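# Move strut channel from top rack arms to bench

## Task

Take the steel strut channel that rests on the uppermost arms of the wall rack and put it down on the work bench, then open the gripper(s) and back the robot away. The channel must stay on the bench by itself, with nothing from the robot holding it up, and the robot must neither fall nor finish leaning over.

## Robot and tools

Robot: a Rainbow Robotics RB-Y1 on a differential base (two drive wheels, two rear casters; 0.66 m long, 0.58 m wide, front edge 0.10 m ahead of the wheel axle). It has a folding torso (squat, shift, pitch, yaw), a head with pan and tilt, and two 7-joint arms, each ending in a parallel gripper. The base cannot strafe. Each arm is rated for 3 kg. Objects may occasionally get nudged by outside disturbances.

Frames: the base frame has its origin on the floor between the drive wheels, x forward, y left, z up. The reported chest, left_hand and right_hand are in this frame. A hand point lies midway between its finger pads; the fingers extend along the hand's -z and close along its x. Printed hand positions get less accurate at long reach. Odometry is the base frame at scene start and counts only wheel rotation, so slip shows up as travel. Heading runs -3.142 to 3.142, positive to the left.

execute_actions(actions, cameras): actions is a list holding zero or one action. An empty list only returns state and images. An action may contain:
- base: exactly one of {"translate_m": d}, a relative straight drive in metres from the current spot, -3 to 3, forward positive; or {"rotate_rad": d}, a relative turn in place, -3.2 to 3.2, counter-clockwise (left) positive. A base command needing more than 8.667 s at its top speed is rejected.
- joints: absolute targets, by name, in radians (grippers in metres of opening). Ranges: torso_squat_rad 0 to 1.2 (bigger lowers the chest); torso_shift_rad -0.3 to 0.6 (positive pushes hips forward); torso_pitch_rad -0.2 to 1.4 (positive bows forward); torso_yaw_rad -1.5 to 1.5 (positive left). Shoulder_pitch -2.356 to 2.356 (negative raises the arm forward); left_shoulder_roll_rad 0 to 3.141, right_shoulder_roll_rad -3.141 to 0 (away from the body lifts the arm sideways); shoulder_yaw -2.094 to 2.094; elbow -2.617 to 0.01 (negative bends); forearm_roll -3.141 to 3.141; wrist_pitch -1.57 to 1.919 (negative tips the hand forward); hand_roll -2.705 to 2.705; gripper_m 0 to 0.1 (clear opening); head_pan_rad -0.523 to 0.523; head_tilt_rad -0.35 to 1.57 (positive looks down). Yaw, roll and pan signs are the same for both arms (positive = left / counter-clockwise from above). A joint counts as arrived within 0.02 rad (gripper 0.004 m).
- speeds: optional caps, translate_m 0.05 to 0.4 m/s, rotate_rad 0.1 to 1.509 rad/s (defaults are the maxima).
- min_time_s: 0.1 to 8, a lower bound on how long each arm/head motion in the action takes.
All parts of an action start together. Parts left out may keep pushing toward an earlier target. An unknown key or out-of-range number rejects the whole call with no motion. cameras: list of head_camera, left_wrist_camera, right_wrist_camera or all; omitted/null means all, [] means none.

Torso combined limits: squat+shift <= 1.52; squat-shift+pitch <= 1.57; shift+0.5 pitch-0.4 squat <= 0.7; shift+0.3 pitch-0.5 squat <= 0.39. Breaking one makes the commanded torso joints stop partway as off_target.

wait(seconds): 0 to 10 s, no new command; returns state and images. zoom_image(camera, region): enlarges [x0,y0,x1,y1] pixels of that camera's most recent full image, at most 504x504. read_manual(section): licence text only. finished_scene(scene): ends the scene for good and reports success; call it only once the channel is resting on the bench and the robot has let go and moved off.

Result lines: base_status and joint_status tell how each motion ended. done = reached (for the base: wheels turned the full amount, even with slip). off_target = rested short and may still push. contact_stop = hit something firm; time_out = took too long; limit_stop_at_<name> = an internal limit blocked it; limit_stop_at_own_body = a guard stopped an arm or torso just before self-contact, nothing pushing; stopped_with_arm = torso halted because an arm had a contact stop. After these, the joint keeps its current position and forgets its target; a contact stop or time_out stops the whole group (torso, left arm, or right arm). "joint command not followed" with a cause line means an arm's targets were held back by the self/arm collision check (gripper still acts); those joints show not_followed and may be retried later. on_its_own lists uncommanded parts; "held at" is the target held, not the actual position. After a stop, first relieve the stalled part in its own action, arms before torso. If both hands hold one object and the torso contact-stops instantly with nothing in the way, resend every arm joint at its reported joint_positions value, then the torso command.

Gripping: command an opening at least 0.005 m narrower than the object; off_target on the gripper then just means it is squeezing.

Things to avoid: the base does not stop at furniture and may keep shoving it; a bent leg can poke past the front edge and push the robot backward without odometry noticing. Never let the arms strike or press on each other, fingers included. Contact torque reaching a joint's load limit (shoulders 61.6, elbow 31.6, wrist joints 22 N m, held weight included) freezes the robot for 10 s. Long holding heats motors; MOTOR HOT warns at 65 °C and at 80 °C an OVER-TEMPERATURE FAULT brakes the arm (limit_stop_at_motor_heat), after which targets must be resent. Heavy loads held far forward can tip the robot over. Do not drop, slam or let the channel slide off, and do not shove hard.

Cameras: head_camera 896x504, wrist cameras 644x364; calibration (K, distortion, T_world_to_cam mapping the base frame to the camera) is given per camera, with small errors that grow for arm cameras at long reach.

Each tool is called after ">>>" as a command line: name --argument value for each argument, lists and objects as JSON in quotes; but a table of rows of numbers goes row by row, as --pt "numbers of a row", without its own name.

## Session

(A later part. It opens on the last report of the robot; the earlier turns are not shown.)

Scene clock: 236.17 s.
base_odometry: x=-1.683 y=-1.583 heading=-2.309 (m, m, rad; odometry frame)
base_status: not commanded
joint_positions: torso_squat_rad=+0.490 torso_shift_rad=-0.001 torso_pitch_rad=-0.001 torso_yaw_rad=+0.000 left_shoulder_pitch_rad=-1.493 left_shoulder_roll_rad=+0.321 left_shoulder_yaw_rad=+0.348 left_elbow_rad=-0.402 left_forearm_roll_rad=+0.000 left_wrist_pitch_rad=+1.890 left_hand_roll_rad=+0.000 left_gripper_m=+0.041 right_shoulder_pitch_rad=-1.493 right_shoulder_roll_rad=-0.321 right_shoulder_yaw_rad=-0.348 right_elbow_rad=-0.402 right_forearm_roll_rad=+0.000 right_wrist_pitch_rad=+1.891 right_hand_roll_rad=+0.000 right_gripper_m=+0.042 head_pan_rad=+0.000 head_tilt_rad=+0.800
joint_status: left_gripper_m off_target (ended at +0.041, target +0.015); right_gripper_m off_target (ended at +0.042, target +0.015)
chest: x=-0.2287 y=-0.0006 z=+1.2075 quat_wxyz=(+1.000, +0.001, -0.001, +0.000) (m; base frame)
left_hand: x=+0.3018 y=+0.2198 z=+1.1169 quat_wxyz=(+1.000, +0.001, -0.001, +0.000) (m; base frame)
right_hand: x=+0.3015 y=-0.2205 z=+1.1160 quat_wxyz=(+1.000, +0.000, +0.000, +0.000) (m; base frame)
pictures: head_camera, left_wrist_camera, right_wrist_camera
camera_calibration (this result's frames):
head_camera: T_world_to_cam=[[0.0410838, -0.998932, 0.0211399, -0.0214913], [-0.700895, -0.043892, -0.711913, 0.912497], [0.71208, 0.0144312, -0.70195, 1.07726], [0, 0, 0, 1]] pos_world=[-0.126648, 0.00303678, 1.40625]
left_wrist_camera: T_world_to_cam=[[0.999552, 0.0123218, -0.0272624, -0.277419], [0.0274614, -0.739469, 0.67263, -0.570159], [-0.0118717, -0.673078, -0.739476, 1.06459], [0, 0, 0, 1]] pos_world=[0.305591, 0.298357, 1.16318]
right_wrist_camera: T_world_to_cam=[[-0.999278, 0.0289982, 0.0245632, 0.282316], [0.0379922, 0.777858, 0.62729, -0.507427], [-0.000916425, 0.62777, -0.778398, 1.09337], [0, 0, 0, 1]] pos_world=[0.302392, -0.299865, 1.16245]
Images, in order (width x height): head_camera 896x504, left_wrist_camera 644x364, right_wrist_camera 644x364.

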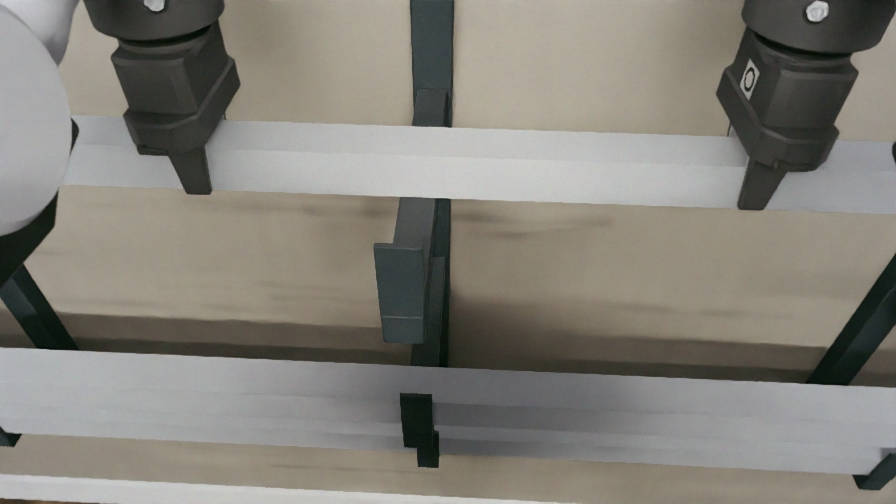

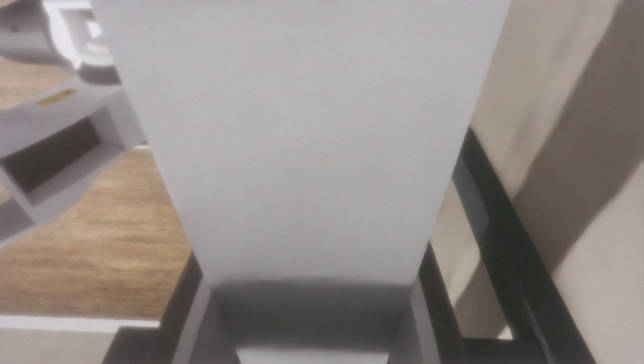

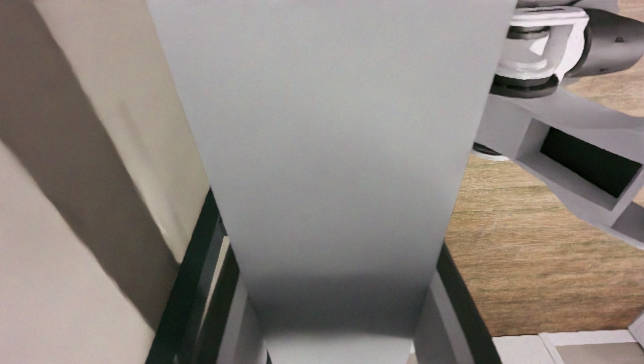

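>>> execute_actions --actions '[{"joints": {"torso_squat_rad": 0.0, "left_shoulder_pitch_rad": -1.598, "left_shoulder_roll_rad": 0.359, "left_shoulder_yaw_rad": 0.349, "left_elbow_rad": -0.29, "right_shoulder_pitch_rad": -1.598, "right_shoulder_roll_rad": -0.359, "right_shoulder_yaw_rad": -0.349, "right_elbow_rad": -0.29, "head_tilt_rad": 0.6}, "min_time_s": 2.0}]'

Scene clock: 246.83 s.
base_odometry: x=-1.683 y=-1.583 heading=-2.309 (m, m, rad; odometry frame)
base_status: not commanded
joint_positions: torso_squat_rad=+0.000 torso_shift_rad=+0.000 torso_pitch_rad=+0.001 torso_yaw_rad=+0.000 left_shoulder_pitch_rad=-1.595 left_shoulder_roll_rad=+0.358 left_shoulder_yaw_rad=+0.349 left_elbow_rad=-0.289 left_forearm_roll_rad=+0.000 left_wrist_pitch_rad=+1.890 left_hand_roll_rad=+0.000 left_gripper_m=+0.041 right_shoulder_pitch_rad=-1.596 right_shoulder_roll_rad=-0.358 right_shoulder_yaw_rad=-0.349 right_elbow_rad=-0.289 right_forearm_roll_rad=+0.000 right_wrist_pitch_rad=+1.890 right_hand_roll_rad=+0.000 right_gripper_m=+0.041 head_pan_rad=+0.000 head_tilt_rad=+0.600
joint_status: all done
chest: x=-0.2277 y=-0.0006 z=+1.2899 quat_wxyz=(+1.000, +0.001, +0.000, +0.000) (m; base frame)
left_hand: x=+0.2992 y=+0.2197 z=+1.2267 quat_wxyz=(+1.000, +0.001, +0.003, +0.000) (m; base frame)
right_hand: x=+0.2995 y=-0.2205 z=+1.2269 quat_wxyz=(+1.000, +0.000, +0.002, +0.000) (m; base frame)
pictures: head_camera, left_wrist_camera, right_wrist_camera
camera_calibration (this result's frames):
head_camera: T_world_to_cam=[[0.0358837, -0.998942, 0.0287555, -0.0357217], [-0.547169, -0.0437168, -0.83588, 1.18845], [0.836253, 0.0142603, -0.548159, 0.930371], [0, 0, 0, 1]] pos_world=[-0.126462, 0.00300386, 1.50442]
left_wrist_camera: T_world_to_cam=[[0.999324, 0.0123652, -0.0346115, -0.262833], [0.0324383, -0.739484, 0.672392, -0.645184], [-0.0172804, -0.67306, -0.739386, 1.14723], [0, 0, 0, 1]] pos_world=[0.303409, 0.298305, 1.27297]
right_wrist_camera: T_world_to_cam=[[-0.999167, 0.0289613, 0.0287639, 0.272424], [0.0405992, 0.778014, 0.626934, -0.57724], [-0.00422185, 0.627579, -0.778541, 1.18087], [0, 0, 0, 1]] pos_world=[0.300618, -0.299878, 1.27341]
Images, in order (width x height): head_camera 896x504, left_wrist_camera 644x364, right_wrist_camera 644x364.

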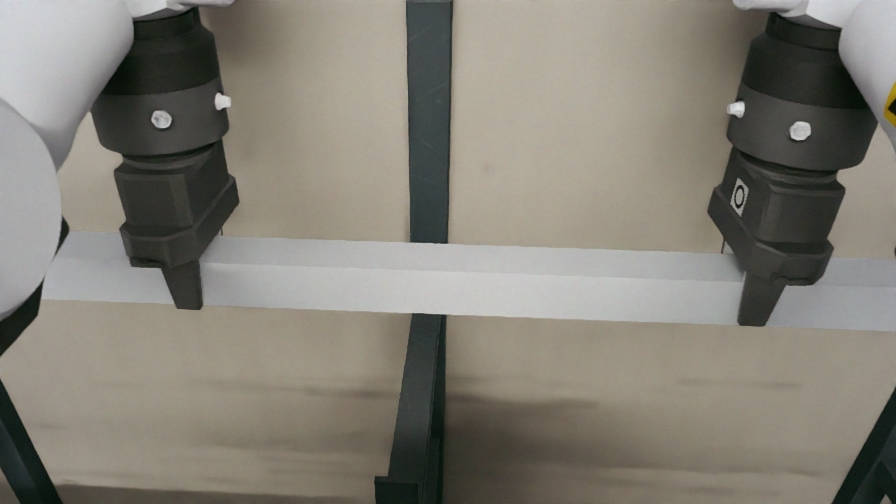

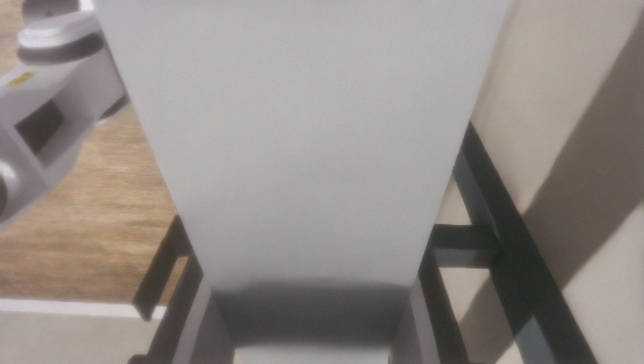

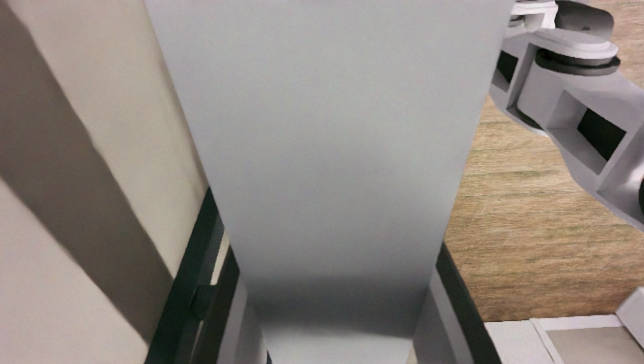

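>>> execute_actions --actions '[{"base": {"translate_m": -0.10}, "joints": {"left_shoulder_pitch_rad": -1.645, "left_shoulder_roll_rad": 0.376, "left_shoulder_yaw_rad": 0.348, "right_shoulder_pitch_rad": -1.645, "right_shoulder_roll_rad": -0.376, "right_shoulder_yaw_rad": -0.348, "head_tilt_rad": 0.75}, "min_time_s": 0.8, "speeds": {"translate_m": 0.15}}]' --cameras '["head_camera", "left_wrist_camera"]'

Scene clock: 254.10 s.
base_odometry: x=-1.615 y=-1.509 heading=-2.311 (m, m, rad; odometry frame)
base_status: done
joint_positions: torso_squat_rad=+0.000 torso_shift_rad=+0.000 torso_pitch_rad=+0.001 torso_yaw_rad=+0.000 left_shoulder_pitch_rad=-1.642 left_shoulder_roll_rad=+0.375 left_shoulder_yaw_rad=+0.348 left_elbow_rad=-0.289 left_forearm_roll_rad=+0.000 left_wrist_pitch_rad=+1.890 left_hand_roll_rad=+0.000 left_gripper_m=+0.041 right_shoulder_pitch_rad=-1.643 right_shoulder_roll_rad=-0.375 right_shoulder_yaw_rad=-0.348 right_elbow_rad=-0.289 right_forearm_roll_rad=+0.000 right_wrist_pitch_rad=+1.890 right_hand_roll_rad=+0.000 right_gripper_m=+0.041 head_pan_rad=+0.000 head_tilt_rad=+0.750
joint_status: all done
chest: x=-0.2277 y=-0.0006 z=+1.2899 quat_wxyz=(+1.000, +0.001, +0.000, +0.000) (m; base frame)
left_hand: x=+0.3057 y=+0.2197 z=+1.2534 quat_wxyz=(+1.000, +0.001, -0.022, +0.000) (m; base frame)
right_hand: x=+0.3060 y=-0.2205 z=+1.2535 quat_wxyz=(+1.000, +0.001, -0.023, +0.000) (m; base frame)
pictures: head_camera, left_wrist_camera
camera_calibration (this result's frames):
head_camera: T_world_to_cam=[[0.039984, -0.998933, 0.0231085, -0.0264582], [-0.665784, -0.0438799, -0.744853, 1.0284], [0.745072, 0.0143969, -0.666829, 1.08851], [0, 0, 0, 1]] pos_world=[-0.125268, 0.00302493, 1.49247]
left_wrist_camera: T_world_to_cam=[[0.999804, 0.012332, 0.0155144, -0.331326], [-0.00132558, -0.739456, 0.673204, -0.654023], [0.0197742, -0.673092, -0.739294, 1.1556], [0, 0, 0, 1]] pos_world=[0.307543, 0.298291, 1.29976]
Images, in order (width x height): head_camera 896x504, left_wrist_camera 644x364.

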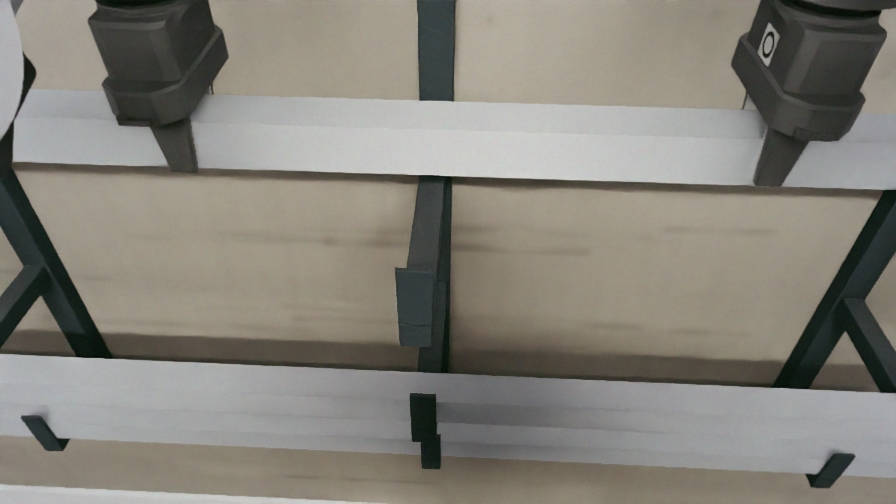

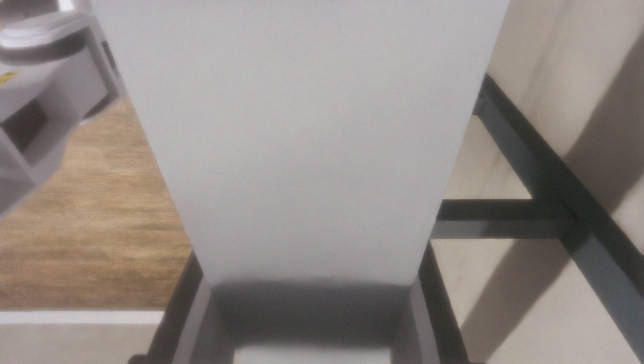

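>>> execute_actions --actions '[{"base": {"translate_m": -0.7}}]' --cameras '["head_camera"]'

>>> execute_actions --actions '[{"base": {"rotate_rad": 3.002}, "joints": {"left_shoulder_pitch_rad": -1.493, "left_shoulder_roll_rad": 0.321, "left_shoulder_yaw_rad": 0.348, "left_elbow_rad": -0.402, "right_shoulder_pitch_rad": -1.493, "right_shoulder_roll_rad": -0.321, "right_shoulder_yaw_rad": -0.348, "right_elbow_rad": -0.402, "head_tilt_rad": 0.45}, "min_time_s": 3.0}]' --cameras '["head_camera"]'

Scene clock: 278.73 s.
base_odometry: x=-1.144 y=-0.992 heading=-2.309 (m, m, rad; odometry frame)
base_status: done
joint_positions: torso_squat_rad=+0.000 torso_shift_rad=+0.000 torso_pitch_rad=+0.001 torso_yaw_rad=+0.000 left_shoulder_pitch_rad=-1.642 left_shoulder_roll_rad=+0.375 left_shoulder_yaw_rad=+0.348 left_elbow_rad=-0.288 left_forearm_roll_rad=+0.000 left_wrist_pitch_rad=+1.890 left_hand_roll_rad=+0.000 left_gripper_m=+0.041 right_shoulder_pitch_rad=-1.643 right_shoulder_roll_rad=-0.375 right_shoulder_yaw_rad=-0.348 right_elbow_rad=-0.289 right_forearm_roll_rad=+0.000 right_wrist_pitch_rad=+1.890 right_hand_roll_rad=+0.000 right_gripper_m=+0.041 head_pan_rad=+0.000 head_tilt_rad=+0.750
joint_status: not commanded
chest: x=-0.2277 y=-0.0006 z=+1.2899 quat_wxyz=(+1.000, +0.001, +0.000, +0.000) (m; base frame)
left_hand: x=+0.3057 y=+0.2197 z=+1.2534 quat_wxyz=(+1.000, +0.001, -0.022, +0.000) (m; base frame)
right_hand: x=+0.3059 y=-0.2205 z=+1.2536 quat_wxyz=(+1.000, +0.000, -0.023, +0.000) (m; base frame)
pictures: head_camera
camera_calibration (this result's frames):
head_camera: T_world_to_cam=[[0.0399897, -0.998933, 0.0231151, -0.0264628], [-0.665772, -0.0438885, -0.744863, 1.0284], [0.745082, 0.0143975, -0.666817, 1.08851], [0, 0, 0, 1]] pos_world=[-0.125291, 0.00302867, 1.49247]
Images, in order (width x height): head_camera 896x504.

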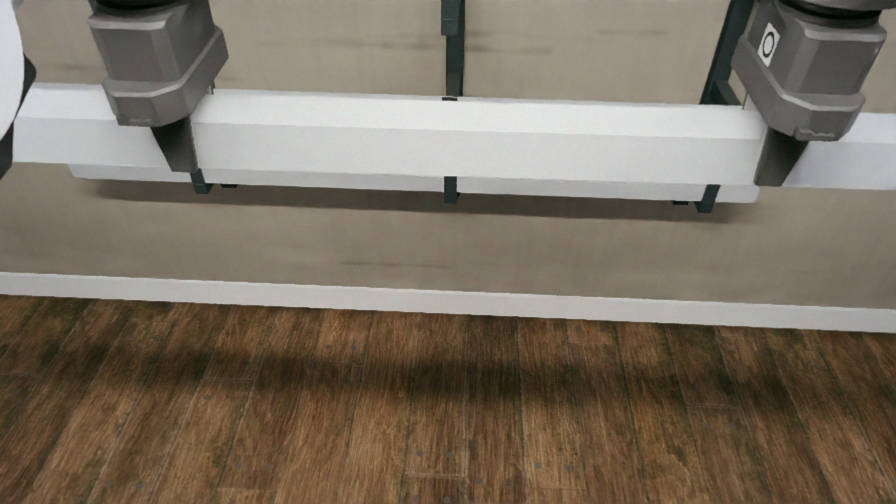

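Scene clock: 284.00 s.
base_odometry: x=-1.144 y=-0.992 heading=+0.692 (m, m, rad; odometry frame)
base_status: done
joint_positions: torso_squat_rad=+0.000 torso_shift_rad=+0.000 torso_pitch_rad=+0.001 torso_yaw_rad=+0.000 left_shoulder_pitch_rad=-1.490 left_shoulder_roll_rad=+0.320 left_shoulder_yaw_rad=+0.348 left_elbow_rad=-0.400 left_forearm_roll_rad=+0.000 left_wrist_pitch_rad=+1.890 left_hand_roll_rad=+0.000 left_gripper_m=+0.041 right_shoulder_pitch_rad=-1.491 right_shoulder_roll_rad=-0.320 right_shoulder_yaw_rad=-0.348 right_elbow_rad=-0.401 right_forearm_roll_rad=+0.000 right_wrist_pitch_rad=+1.890 right_hand_roll_rad=+0.000 right_gripper_m=+0.041 head_pan_rad=+0.000 head_tilt_rad=+0.450
joint_status: all done
chest: x=-0.2277 y=-0.0006 z=+1.2899 quat_wxyz=(+1.000, +0.001, +0.000, +0.000) (m; base frame)
left_hand: x=+0.3018 y=+0.2200 z=+1.1963 quat_wxyz=(+1.000, +0.000, +0.002, +0.001) (m; base frame)
right_hand: x=+0.3021 y=-0.2203 z=+1.1965 quat_wxyz=(+1.000, +0.001, +0.002, +0.000) (m; base frame)
pictures: head_camera
camera_calibration (this result's frames):
head_camera: T_world_to_cam=[[0.0310413, -0.998946, 0.0338132, -0.0441964], [-0.415965, -0.0436717, -0.908332, 1.32331], [0.908851, 0.0141307, -0.416882, 0.749802], [0, 0, 0, 1]] pos_world=[-0.129635, 0.00304632, 1.51608]
Images, in order (width x height): head_camera 896x504.

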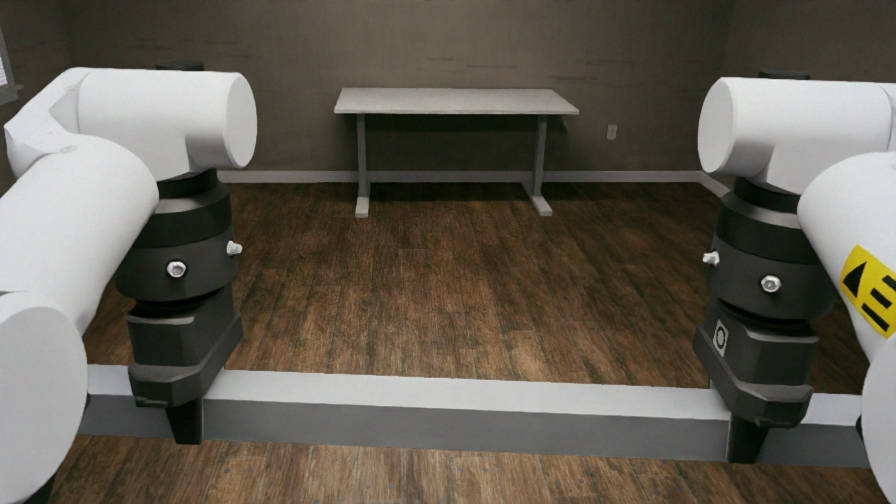

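>>> execute_actions --actions '[{"base": {"rotate_rad": -0.075}}]' --cameras '[]'

>>> execute_actions --actions '[{"base": {"translate_m": 2.5}, "joints": {"head_tilt_rad": 0.55, "torso_squat_rad": 0.35}}]' --cameras '[]'

>>> execute_actions --actions '[{"base": {"rotate_rad": 0.22}}]' --cameras '["head_camera"]'

Scene clock: 295.70 s.
base_odometry: x=-1.143 y=-0.992 heading=+0.618 (m, m, rad; odometry frame)
base_status: done
joint_positions: torso_squat_rad=+0.000 torso_shift_rad=+0.000 torso_pitch_rad=+0.001 torso_yaw_rad=+0.000 left_shoulder_pitch_rad=-1.490 left_shoulder_roll_rad=+0.320 left_shoulder_yaw_rad=+0.348 left_elbow_rad=-0.400 left_forearm_roll_rad=+0.000 left_wrist_pitch_rad=+1.890 left_hand_roll_rad=+0.000 left_gripper_m=+0.041 right_shoulder_pitch_rad=-1.491 right_shoulder_roll_rad=-0.320 right_shoulder_yaw_rad=-0.348 right_elbow_rad=-0.401 right_forearm_roll_rad=+0.000 right_wrist_pitch_rad=+1.890 right_hand_roll_rad=+0.000 right_gripper_m=+0.041 head_pan_rad=+0.000 head_tilt_rad=+0.450
joint_status: not commanded
chest: x=-0.2277 y=-0.0006 z=+1.2899 quat_wxyz=(+1.000, +0.001, +0.000, +0.000) (m; base frame)
left_hand: x=+0.3018 y=+0.2200 z=+1.1962 quat_wxyz=(+1.000, +0.000, +0.003, +0.001) (m; base frame)
right_hand: x=+0.3021 y=-0.2204 z=+1.1965 quat_wxyz=(+1.000, +0.001, +0.002, +0.000) (m; base frame)
pictures: none
No camera images: the call's "cameras" was empty. Leave "cameras" out to get every camera's image.

Scene clock: 303.33 s.
base_odometry: x=+0.894 y=+0.457 heading=+0.619 (m, m, rad; odometry frame)
base_status: done
joint_positions: torso_squat_rad=+0.350 torso_shift_rad=+0.000 torso_pitch_rad=+0.001 torso_yaw_rad=+0.000 left_shoulder_pitch_rad=-1.490 left_shoulder_roll_rad=+0.320 left_shoulder_yaw_rad=+0.348 left_elbow_rad=-0.401 left_forearm_roll_rad=+0.000 left_wrist_pitch_rad=+1.890 left_hand_roll_rad=+0.000 left_gripper_m=+0.041 right_shoulder_pitch_rad=-1.491 right_shoulder_roll_rad=-0.320 right_shoulder_yaw_rad=-0.348 right_elbow_rad=-0.401 right_forearm_roll_rad=+0.000 right_wrist_pitch_rad=+1.890 right_hand_roll_rad=+0.000 right_gripper_m=+0.041 head_pan_rad=+0.000 head_tilt_rad=+0.550
joint_status: all done
chest: x=-0.2277 y=-0.0005 z=+1.2475 quat_wxyz=(+1.000, +0.001, +0.000, +0.000) (m; base frame)
left_hand: x=+0.3018 y=+0.2200 z=+1.1538 quat_wxyz=(+1.000, +0.000, +0.003, +0.001) (m; base frame)
right_hand: x=+0.3021 y=-0.2204 z=+1.1540 quat_wxyz=(+1.000, +0.001, +0.002, +0.000) (m; base frame)
pictures: none
No camera images: the call's "cameras" was empty. Leave "cameras" out to get every camera's image.

Scene clock: 305.13 s.
base_odometry: x=+0.894 y=+0.458 heading=+0.838 (m, m, rad; odometry frame)
base_status: done
joint_positions: torso_squat_rad=+0.350 torso_shift_rad=+0.000 torso_pitch_rad=+0.001 torso_yaw_rad=+0.000 left_shoulder_pitch_rad=-1.490 left_shoulder_roll_rad=+0.320 left_shoulder_yaw_rad=+0.348 left_elbow_rad=-0.401 left_forearm_roll_rad=+0.000 left_wrist_pitch_rad=+1.890 left_hand_roll_rad=+0.000 left_gripper_m=+0.041 right_shoulder_pitch_rad=-1.491 right_shoulder_roll_rad=-0.320 right_shoulder_yaw_rad=-0.348 right_elbow_rad=-0.401 right_forearm_roll_rad=+0.000 right_wrist_pitch_rad=+1.890 right_hand_roll_rad=+0.000 right_gripper_m=+0.041 head_pan_rad=+0.000 head_tilt_rad=+0.550
joint_status: not commanded
chest: x=-0.2277 y=-0.0006 z=+1.2475 quat_wxyz=(+1.000, +0.001, +0.000, +0.000) (m; base frame)
left_hand: x=+0.3018 y=+0.2200 z=+1.1538 quat_wxyz=(+1.000, +0.000, +0.003, +0.001) (m; base frame)
right_hand: x=+0.3021 y=-0.2203 z=+1.1540 quat_wxyz=(+1.000, +0.001, +0.002, +0.000) (m; base frame)
pictures: head_camera
camera_calibration (this result's frames):
head_camera: T_world_to_cam=[[0.0343895, -0.99894, 0.0305823, -0.0373764], [-0.504554, -0.0437679, -0.86227, 1.19992], [0.862695, 0.0142226, -0.505524, 0.850924], [0, 0, 0, 1]] pos_world=[-0.127377, 0.00307905, 1.46596]
Images, in order (width x height): head_camera 896x504.

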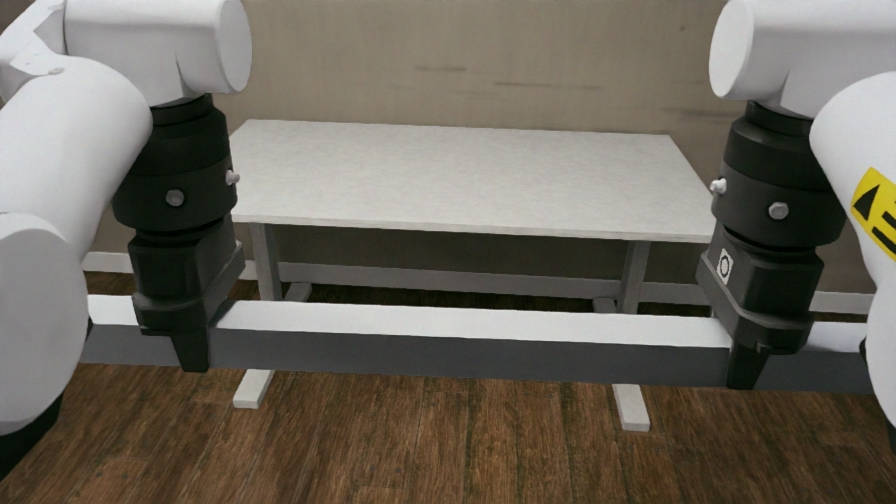

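>>> execute_actions --actions '[{"base": {"translate_m": 1.10}, "joints": {"head_tilt_rad": 0.75, "torso_squat_rad": 0.95}}]'

Scene clock: 324.67 s.
base_odometry: x=+1.629 y=+1.276 heading=+0.838 (m, m, rad; odometry frame)
base_status: done
joint_positions: torso_squat_rad=+0.950 torso_shift_rad=+0.000 torso_pitch_rad=+0.001 torso_yaw_rad=+0.000 left_shoulder_pitch_rad=-1.490 left_shoulder_roll_rad=+0.320 left_shoulder_yaw_rad=+0.348 left_elbow_rad=-0.401 left_forearm_roll_rad=+0.000 left_wrist_pitch_rad=+1.890 left_hand_roll_rad=+0.000 left_gripper_m=+0.041 right_shoulder_pitch_rad=-1.491 right_shoulder_roll_rad=-0.320 right_shoulder_yaw_rad=-0.348 right_elbow_rad=-0.401 right_forearm_roll_rad=+0.000 right_wrist_pitch_rad=+1.890 right_hand_roll_rad=+0.000 right_gripper_m=+0.041 head_pan_rad=+0.000 head_tilt_rad=+0.750
joint_status: all done
chest: x=-0.2278 y=-0.0005 z=+0.9972 quat_wxyz=(+1.000, +0.001, +0.000, +0.000) (m; base frame)
left_hand: x=+0.3017 y=+0.2201 z=+0.9034 quat_wxyz=(+1.000, +0.000, +0.003, +0.001) (m; base frame)
right_hand: x=+0.3021 y=-0.2203 z=+0.9036 quat_wxyz=(+1.000, +0.001, +0.002, +0.000) (m; base frame)
pictures: head_camera, left_wrist_camera, right_wrist_camera
camera_calibration (this result's frames):
head_camera: T_world_to_cam=[[0.0400139, -0.99893, 0.0231809, -0.0196279], [-0.665741, -0.0439531, -0.744887, 0.81033], [0.745109, 0.0143734, -0.666788, 0.893308], [0, 0, 0, 1]] pos_world=[-0.125357, 0.00316976, 1.19971]
left_wrist_camera: T_world_to_cam=[[0.999347, 0.0129626, -0.0337257, -0.277466], [0.0322961, -0.738978, 0.672954, -0.428171], [-0.0161993, -0.673604, -0.738915, 0.907833], [0, 0, 0, 1]] pos_world=[0.305819, 0.298708, 0.949593]
right_wrist_camera: T_world_to_cam=[[-0.999187, 0.0290384, 0.0279518, 0.285016], [0.0401527, 0.777469, 0.627638, -0.375461], [-0.00350602, 0.62825, -0.778003, 0.92853], [0, 0, 0, 1]] pos_world=[0.303116, -0.299716, 0.950086]
Images, in order (width x height): head_camera 896x504, left_wrist_camera 644x364, right_wrist_camera 644x364.

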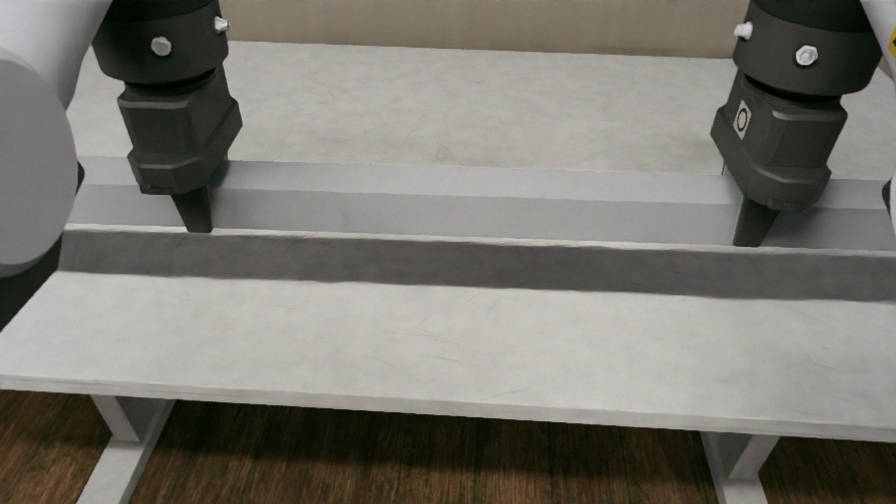

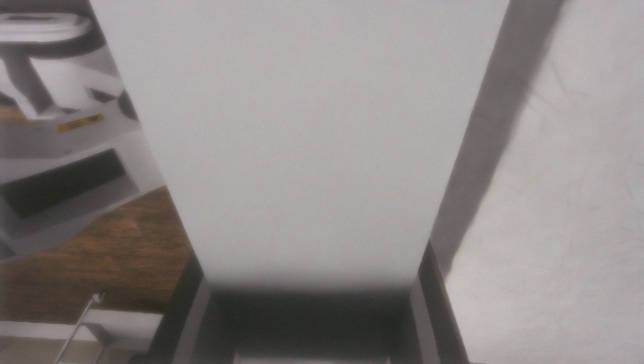

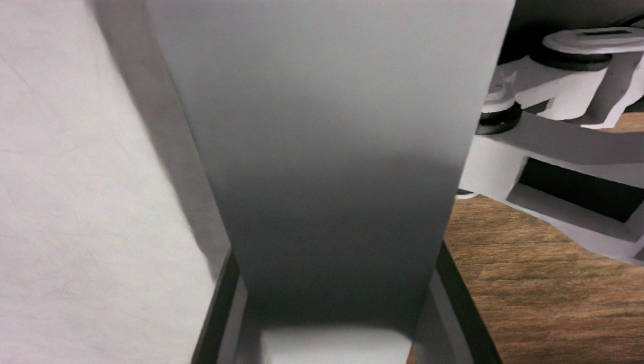

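>>> execute_actions --actions '[{"base": {"translate_m": 0.09}, "joints": {"head_tilt_rad": 0.8, "torso_squat_rad": 1.07}}]'

Scene clock: 335.10 s.
base_odometry: x=+1.689 y=+1.342 heading=+0.839 (m, m, rad; odometry frame)
base_status: done
joint_positions: torso_squat_rad=+1.070 torso_shift_rad=+0.000 torso_pitch_rad=+0.001 torso_yaw_rad=+0.000 left_shoulder_pitch_rad=-1.490 left_shoulder_roll_rad=+0.320 left_shoulder_yaw_rad=+0.348 left_elbow_rad=-0.401 left_forearm_roll_rad=+0.000 left_wrist_pitch_rad=+1.890 left_hand_roll_rad=+0.000 left_gripper_m=+0.041 right_shoulder_pitch_rad=-1.491 right_shoulder_roll_rad=-0.320 right_shoulder_yaw_rad=-0.348 right_elbow_rad=-0.401 right_forearm_roll_rad=+0.000 right_wrist_pitch_rad=+1.890 right_hand_roll_rad=+0.000 right_gripper_m=+0.041 head_pan_rad=+0.000 head_tilt_rad=+0.800
joint_status: all done
chest: x=-0.2278 y=-0.0005 z=+0.9261 quat_wxyz=(+1.000, +0.001, +0.000, +0.000) (m; base frame)
left_hand: x=+0.3017 y=+0.2201 z=+0.8323 quat_wxyz=(+1.000, +0.000, +0.003, +0.001) (m; base frame)
right_hand: x=+0.3020 y=-0.2203 z=+0.8325 quat_wxyz=(+1.000, +0.001, +0.002, +0.000) (m; base frame)
pictures: head_camera, left_wrist_camera, right_wrist_camera
camera_calibration (this result's frames):
head_camera: T_world_to_cam=[[0.0411807, -0.998927, 0.0211666, -0.0154505], [-0.702128, -0.0440042, -0.71069, 0.711374], [0.710859, 0.0144051, -0.703187, 0.87986], [0, 0, 0, 1]] pos_world=[-0.125345, 0.00319502, 1.1246]
left_wrist_camera: T_world_to_cam=[[0.999343, 0.0129621, -0.0338507, -0.279727], [0.0323799, -0.738976, 0.672953, -0.380302], [-0.016292, -0.673607, -0.73891, 0.855298], [0, 0, 0, 1]] pos_world=[0.305792, 0.298727, 0.878445]
right_wrist_camera: T_world_to_cam=[[-0.999184, 0.0290596, 0.0280565, 0.286892], [0.040235, 0.777467, 0.627635, -0.330835], [-0.00357423, 0.628252, -0.778002, 0.87319], [0, 0, 0, 1]] pos_world=[0.30309, -0.299706, 0.878938]
Images, in order (width x height): head_camera 896x504, left_wrist_camera 644x364, right_wrist_camera 644x364.

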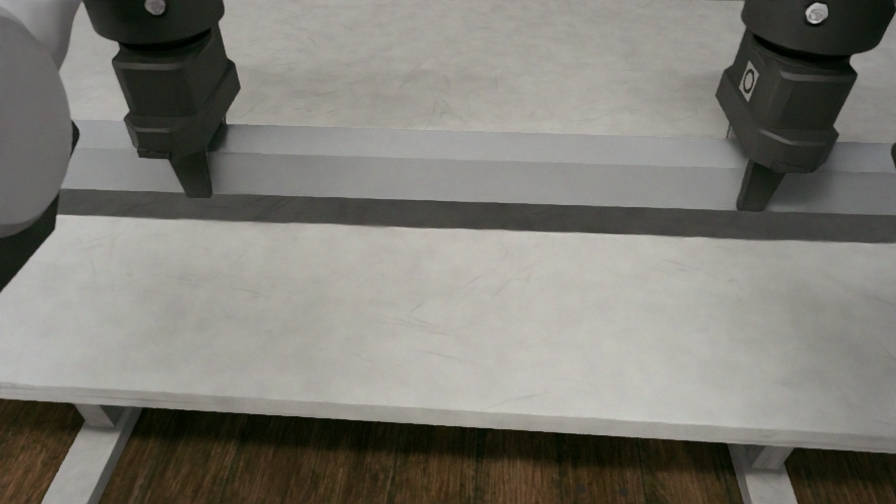

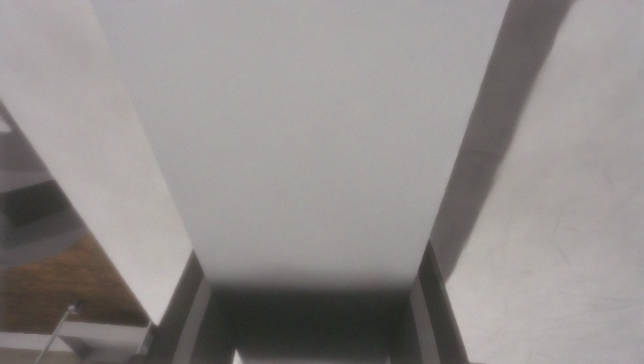

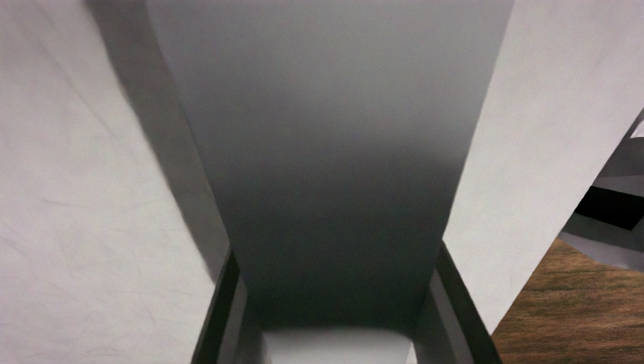

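>>> execute_actions --actions '[{"joints": {"torso_squat_rad": 1.14}}]'

Scene clock: 341.17 s.
base_odometry: x=+1.689 y=+1.342 heading=+0.839 (m, m, rad; odometry frame)
base_status: not commanded
joint_positions: torso_squat_rad=+1.140 torso_shift_rad=+0.000 torso_pitch_rad=+0.000 torso_yaw_rad=+0.000 left_shoulder_pitch_rad=-1.490 left_shoulder_roll_rad=+0.320 left_shoulder_yaw_rad=+0.348 left_elbow_rad=-0.400 left_forearm_roll_rad=+0.000 left_wrist_pitch_rad=+1.890 left_hand_roll_rad=+0.000 left_gripper_m=+0.041 right_shoulder_pitch_rad=-1.491 right_shoulder_roll_rad=-0.320 right_shoulder_yaw_rad=-0.348 right_elbow_rad=-0.401 right_forearm_roll_rad=+0.000 right_wrist_pitch_rad=+1.890 right_hand_roll_rad=+0.000 right_gripper_m=+0.041 head_pan_rad=+0.000 head_tilt_rad=+0.800
joint_status: all done
chest: x=-0.2279 y=-0.0004 z=+0.8823 quat_wxyz=(+1.000, +0.001, +0.000, +0.000) (m; base frame)
left_hand: x=+0.3016 y=+0.2201 z=+0.7886 quat_wxyz=(+1.000, +0.000, +0.003, +0.001) (m; base frame)
right_hand: x=+0.3020 y=-0.2203 z=+0.7888 quat_wxyz=(+1.000, +0.001, +0.002, +0.000) (m; base frame)
pictures: head_camera, left_wrist_camera, right_wrist_camera
camera_calibration (this result's frames):
head_camera: T_world_to_cam=[[0.041177, -0.998927, 0.0211738, -0.0145151], [-0.702005, -0.0440042, -0.710812, 0.680334], [0.710981, 0.014405, -0.703064, 0.84904], [0, 0, 0, 1]] pos_world=[-0.125457, 0.00320763, 1.08083]
left_wrist_camera: T_world_to_cam=[[0.999348, 0.0129574, -0.0337039, -0.281256], [0.0322775, -0.738976, 0.672958, -0.35086], [-0.0161866, -0.673607, -0.738913, 0.822987], [0, 0, 0, 1]] pos_world=[0.305719, 0.298737, 0.83475]
right_wrist_camera: T_world_to_cam=[[-0.999189, 0.0290536, 0.0278733, 0.288203], [0.0401152, 0.777467, 0.627643, -0.303394], [-0.00343529, 0.628252, -0.778002, 0.839148], [0, 0, 0, 1]] pos_world=[0.303022, -0.299691, 0.835249]
Images, in order (width x height): head_camera 896x504, left_wrist_camera 644x364, right_wrist_camera 644x364.

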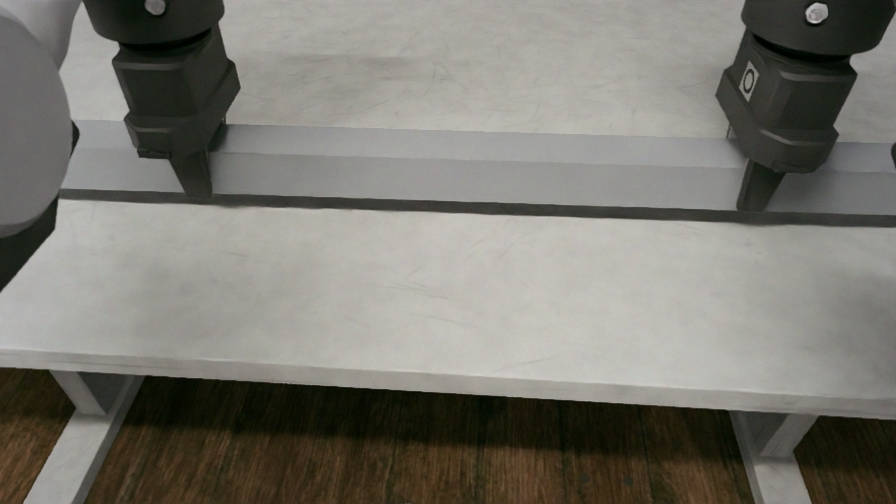

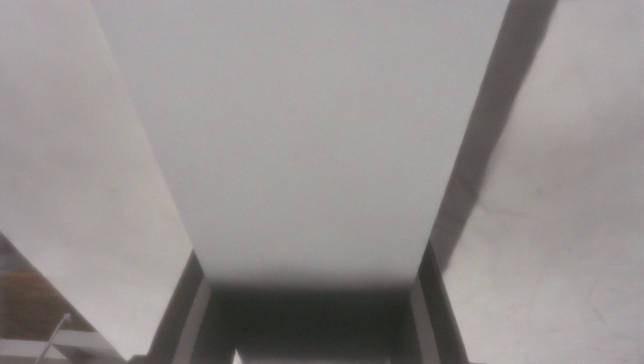

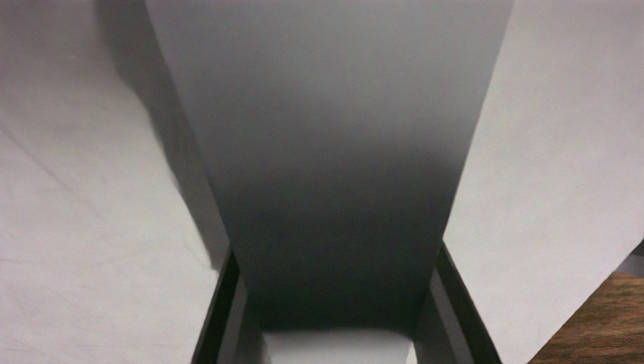

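>>> execute_actions --actions '[{"joints": {"torso_squat_rad": 1.168}, "min_time_s": 1}]'

>>> zoom_image --camera "head_camera" --region '[120, 140, 520, 260]'

>>> zoom_image --camera "head_camera" --region '[496, 140, 896, 260]'

action 0: "min_time_s" has no arm or head joint beside it: it slows only arm and head motions. Command such a joint too, or leave it out

Region (120, 140, 520, 260) of head_camera's 896x504 image, scaled by 1.260, with more detail than that image has; it fills the top 151 rows of this view, and the rest is white.

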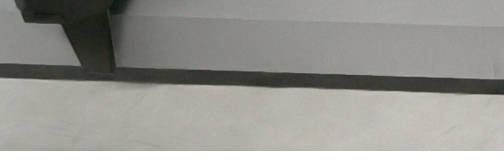

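Region (496, 140, 896, 260) of head_camera's 896x504 image, scaled by 1.260, with more detail than that image has; it fills the top 151 rows of this view, and the rest is white.

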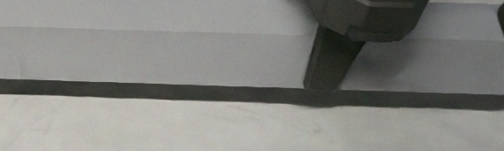

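>>> execute_actions --actions '[{"joints": {"torso_squat_rad": 1.168}}]'

>>> zoom_image --camera "head_camera" --region '[120, 160, 320, 240]'

>>> zoom_image --camera "head_camera" --region '[660, 170, 860, 250]'

Scene clock: 348.20 s.
base_odometry: x=+1.689 y=+1.342 heading=+0.839 (m, m, rad; odometry frame)
base_status: not commanded
joint_positions: torso_squat_rad=+1.168 torso_shift_rad=+0.000 torso_pitch_rad=+0.000 torso_yaw_rad=+0.000 left_shoulder_pitch_rad=-1.490 left_shoulder_roll_rad=+0.320 left_shoulder_yaw_rad=+0.348 left_elbow_rad=-0.401 left_forearm_roll_rad=+0.000 left_wrist_pitch_rad=+1.890 left_hand_roll_rad=+0.000 left_gripper_m=+0.041 right_shoulder_pitch_rad=-1.491 right_shoulder_roll_rad=-0.320 right_shoulder_yaw_rad=-0.348 right_elbow_rad=-0.401 right_forearm_roll_rad=+0.000 right_wrist_pitch_rad=+1.890 right_hand_roll_rad=+0.000 right_gripper_m=+0.041 head_pan_rad=+0.000 head_tilt_rad=+0.800
joint_status: all done
chest: x=-0.2279 y=-0.0004 z=+0.8644 quat_wxyz=(+1.000, +0.001, +0.000, +0.000) (m; base frame)
left_hand: x=+0.3017 y=+0.2201 z=+0.7707 quat_wxyz=(+1.000, +0.000, +0.002, +0.001) (m; base frame)
right_hand: x=+0.3020 y=-0.2203 z=+0.7709 quat_wxyz=(+1.000, +0.001, +0.002, +0.000) (m; base frame)
pictures: head_camera, left_wrist_camera, right_wrist_camera
camera_calibration (this result's frames):
head_camera: T_world_to_cam=[[0.0411765, -0.998927, 0.0211745, -0.014131], [-0.70199, -0.044004, -0.710826, 0.667608], [0.710996, 0.0144051, -0.703049, 0.83644], [0, 0, 0, 1]] pos_world=[-0.125469, 0.00321262, 1.06291]
left_wrist_camera: T_world_to_cam=[[0.999351, 0.0129436, -0.0336175, -0.281929], [0.0322091, -0.738977, 0.67296, -0.338811], [-0.016132, -0.673606, -0.738914, 0.80976], [0, 0, 0, 1]] pos_world=[0.305721, 0.298735, 0.816872]
right_wrist_camera: T_world_to_cam=[[-0.999191, 0.0290443, 0.0278193, 0.28874], [0.040074, 0.777468, 0.627645, -0.292164], [-0.00339909, 0.628252, -0.778003, 0.825214], [0, 0, 0, 1]] pos_world=[0.30302, -0.299681, 0.817361]
Images, in order (width x height): head_camera 896x504, left_wrist_camera 644x364, right_wrist_camera 644x364.

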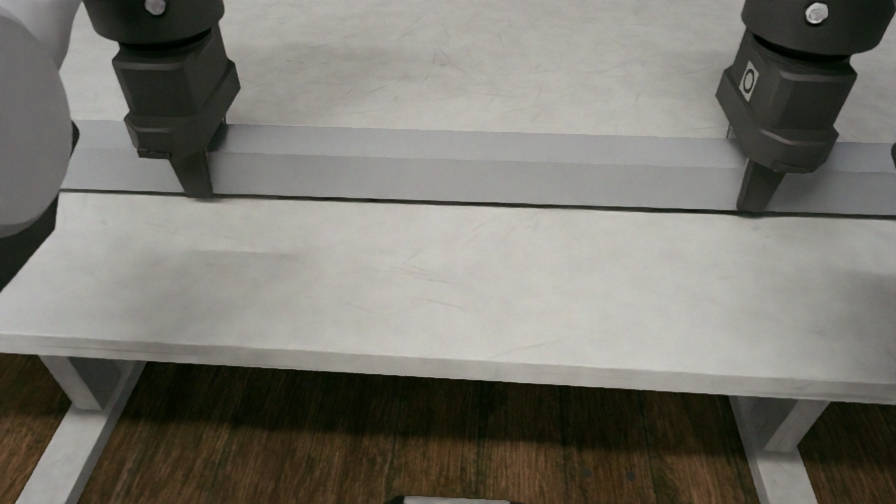

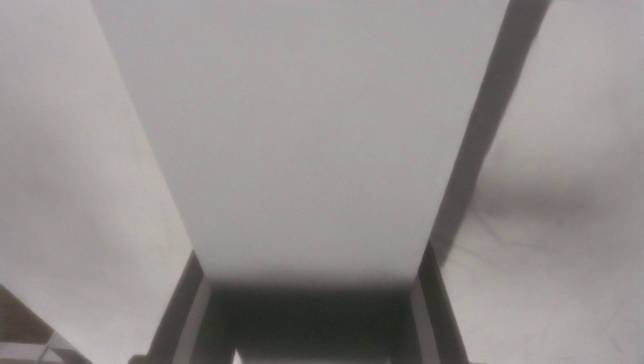

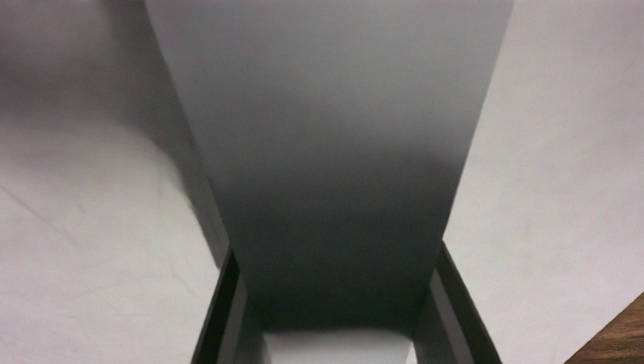

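Region (120, 160, 320, 240) of head_camera's 896x504 image, scaled by 2.520, with more detail than that image has; it fills the top 202 rows of this view, and the rest is white.

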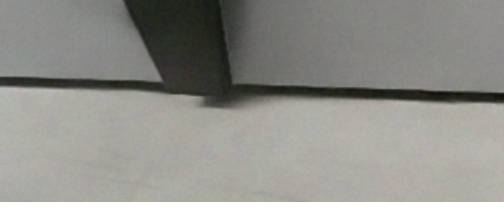

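Region (660, 170, 860, 250) of head_camera's 896x504 image, scaled by 2.520, with more detail than that image has; it fills the top 202 rows of this view, and the rest is white.

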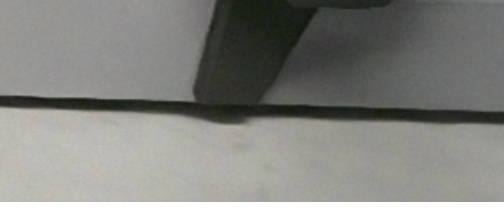

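>>> execute_actions --actions '[{"joints": {"torso_squat_rad": 1.181}}]' --cameras '["head_camera"]'

>>> zoom_image --camera "head_camera" --region '[120, 160, 320, 240]'

>>> zoom_image --camera "head_camera" --region '[660, 170, 860, 250]'

Scene clock: 351.77 s.
base_odometry: x=+1.689 y=+1.342 heading=+0.839 (m, m, rad; odometry frame)
base_status: not commanded
joint_positions: torso_squat_rad=+1.181 torso_shift_rad=+0.000 torso_pitch_rad=+0.000 torso_yaw_rad=+0.000 left_shoulder_pitch_rad=-1.490 left_shoulder_roll_rad=+0.320 left_shoulder_yaw_rad=+0.348 left_elbow_rad=-0.401 left_forearm_roll_rad=+0.000 left_wrist_pitch_rad=+1.890 left_hand_roll_rad=+0.000 left_gripper_m=+0.041 right_shoulder_pitch_rad=-1.491 right_shoulder_roll_rad=-0.320 right_shoulder_yaw_rad=-0.348 right_elbow_rad=-0.401 right_forearm_roll_rad=+0.000 right_wrist_pitch_rad=+1.890 right_hand_roll_rad=+0.000 right_gripper_m=+0.041 head_pan_rad=+0.000 head_tilt_rad=+0.800
joint_status: all done
chest: x=-0.2279 y=-0.0004 z=+0.8560 quat_wxyz=(+1.000, +0.001, +0.000, +0.000) (m; base frame)
left_hand: x=+0.3017 y=+0.2200 z=+0.7626 quat_wxyz=(+1.000, +0.000, +0.002, +0.000) (m; base frame)
right_hand: x=+0.3019 y=-0.2203 z=+0.7624 quat_wxyz=(+1.000, +0.001, +0.002, +0.000) (m; base frame)
pictures: head_camera
camera_calibration (this result's frames):
head_camera: T_world_to_cam=[[0.0411753, -0.998928, 0.0211478, -0.0139366], [-0.701952, -0.0439835, -0.710864, 0.661669], [0.711033, 0.0144253, -0.703011, 0.830529], [0, 0, 0, 1]] pos_world=[-0.1255, 0.00320025, 1.05452]
Images, in order (width x height): head_camera 896x504.

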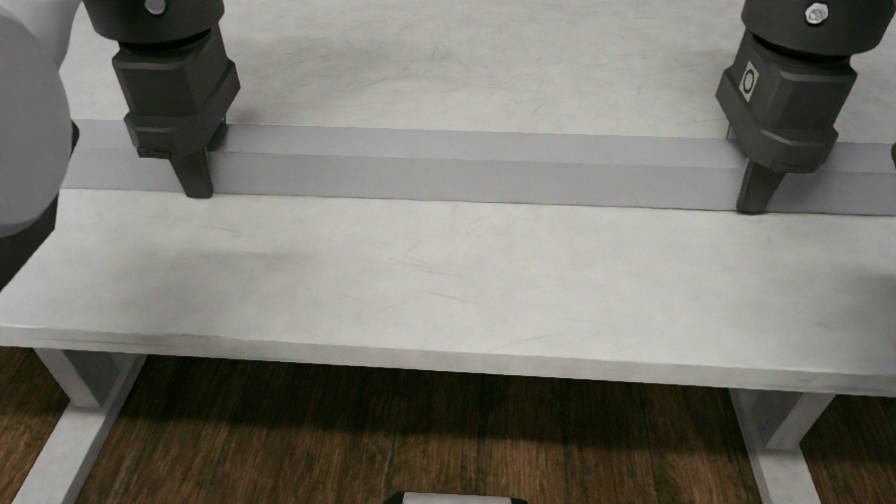

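Region (120, 160, 320, 240) of head_camera's 896x504 image, scaled by 2.520, with more detail than that image has; it fills the top 202 rows of this view, and the rest is white.

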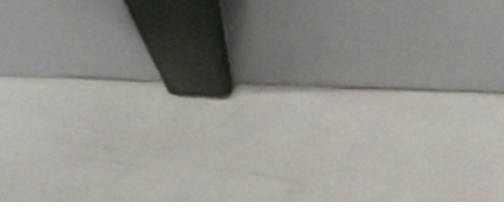

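Region (660, 170, 860, 250) of head_camera's 896x504 image, scaled by 2.520, with more detail than that image has; it fills the top 202 rows of this view, and the rest is white.

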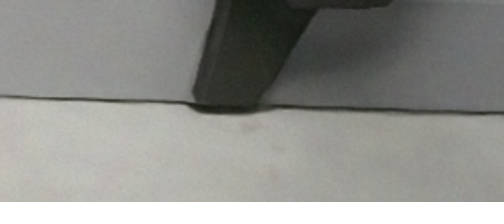

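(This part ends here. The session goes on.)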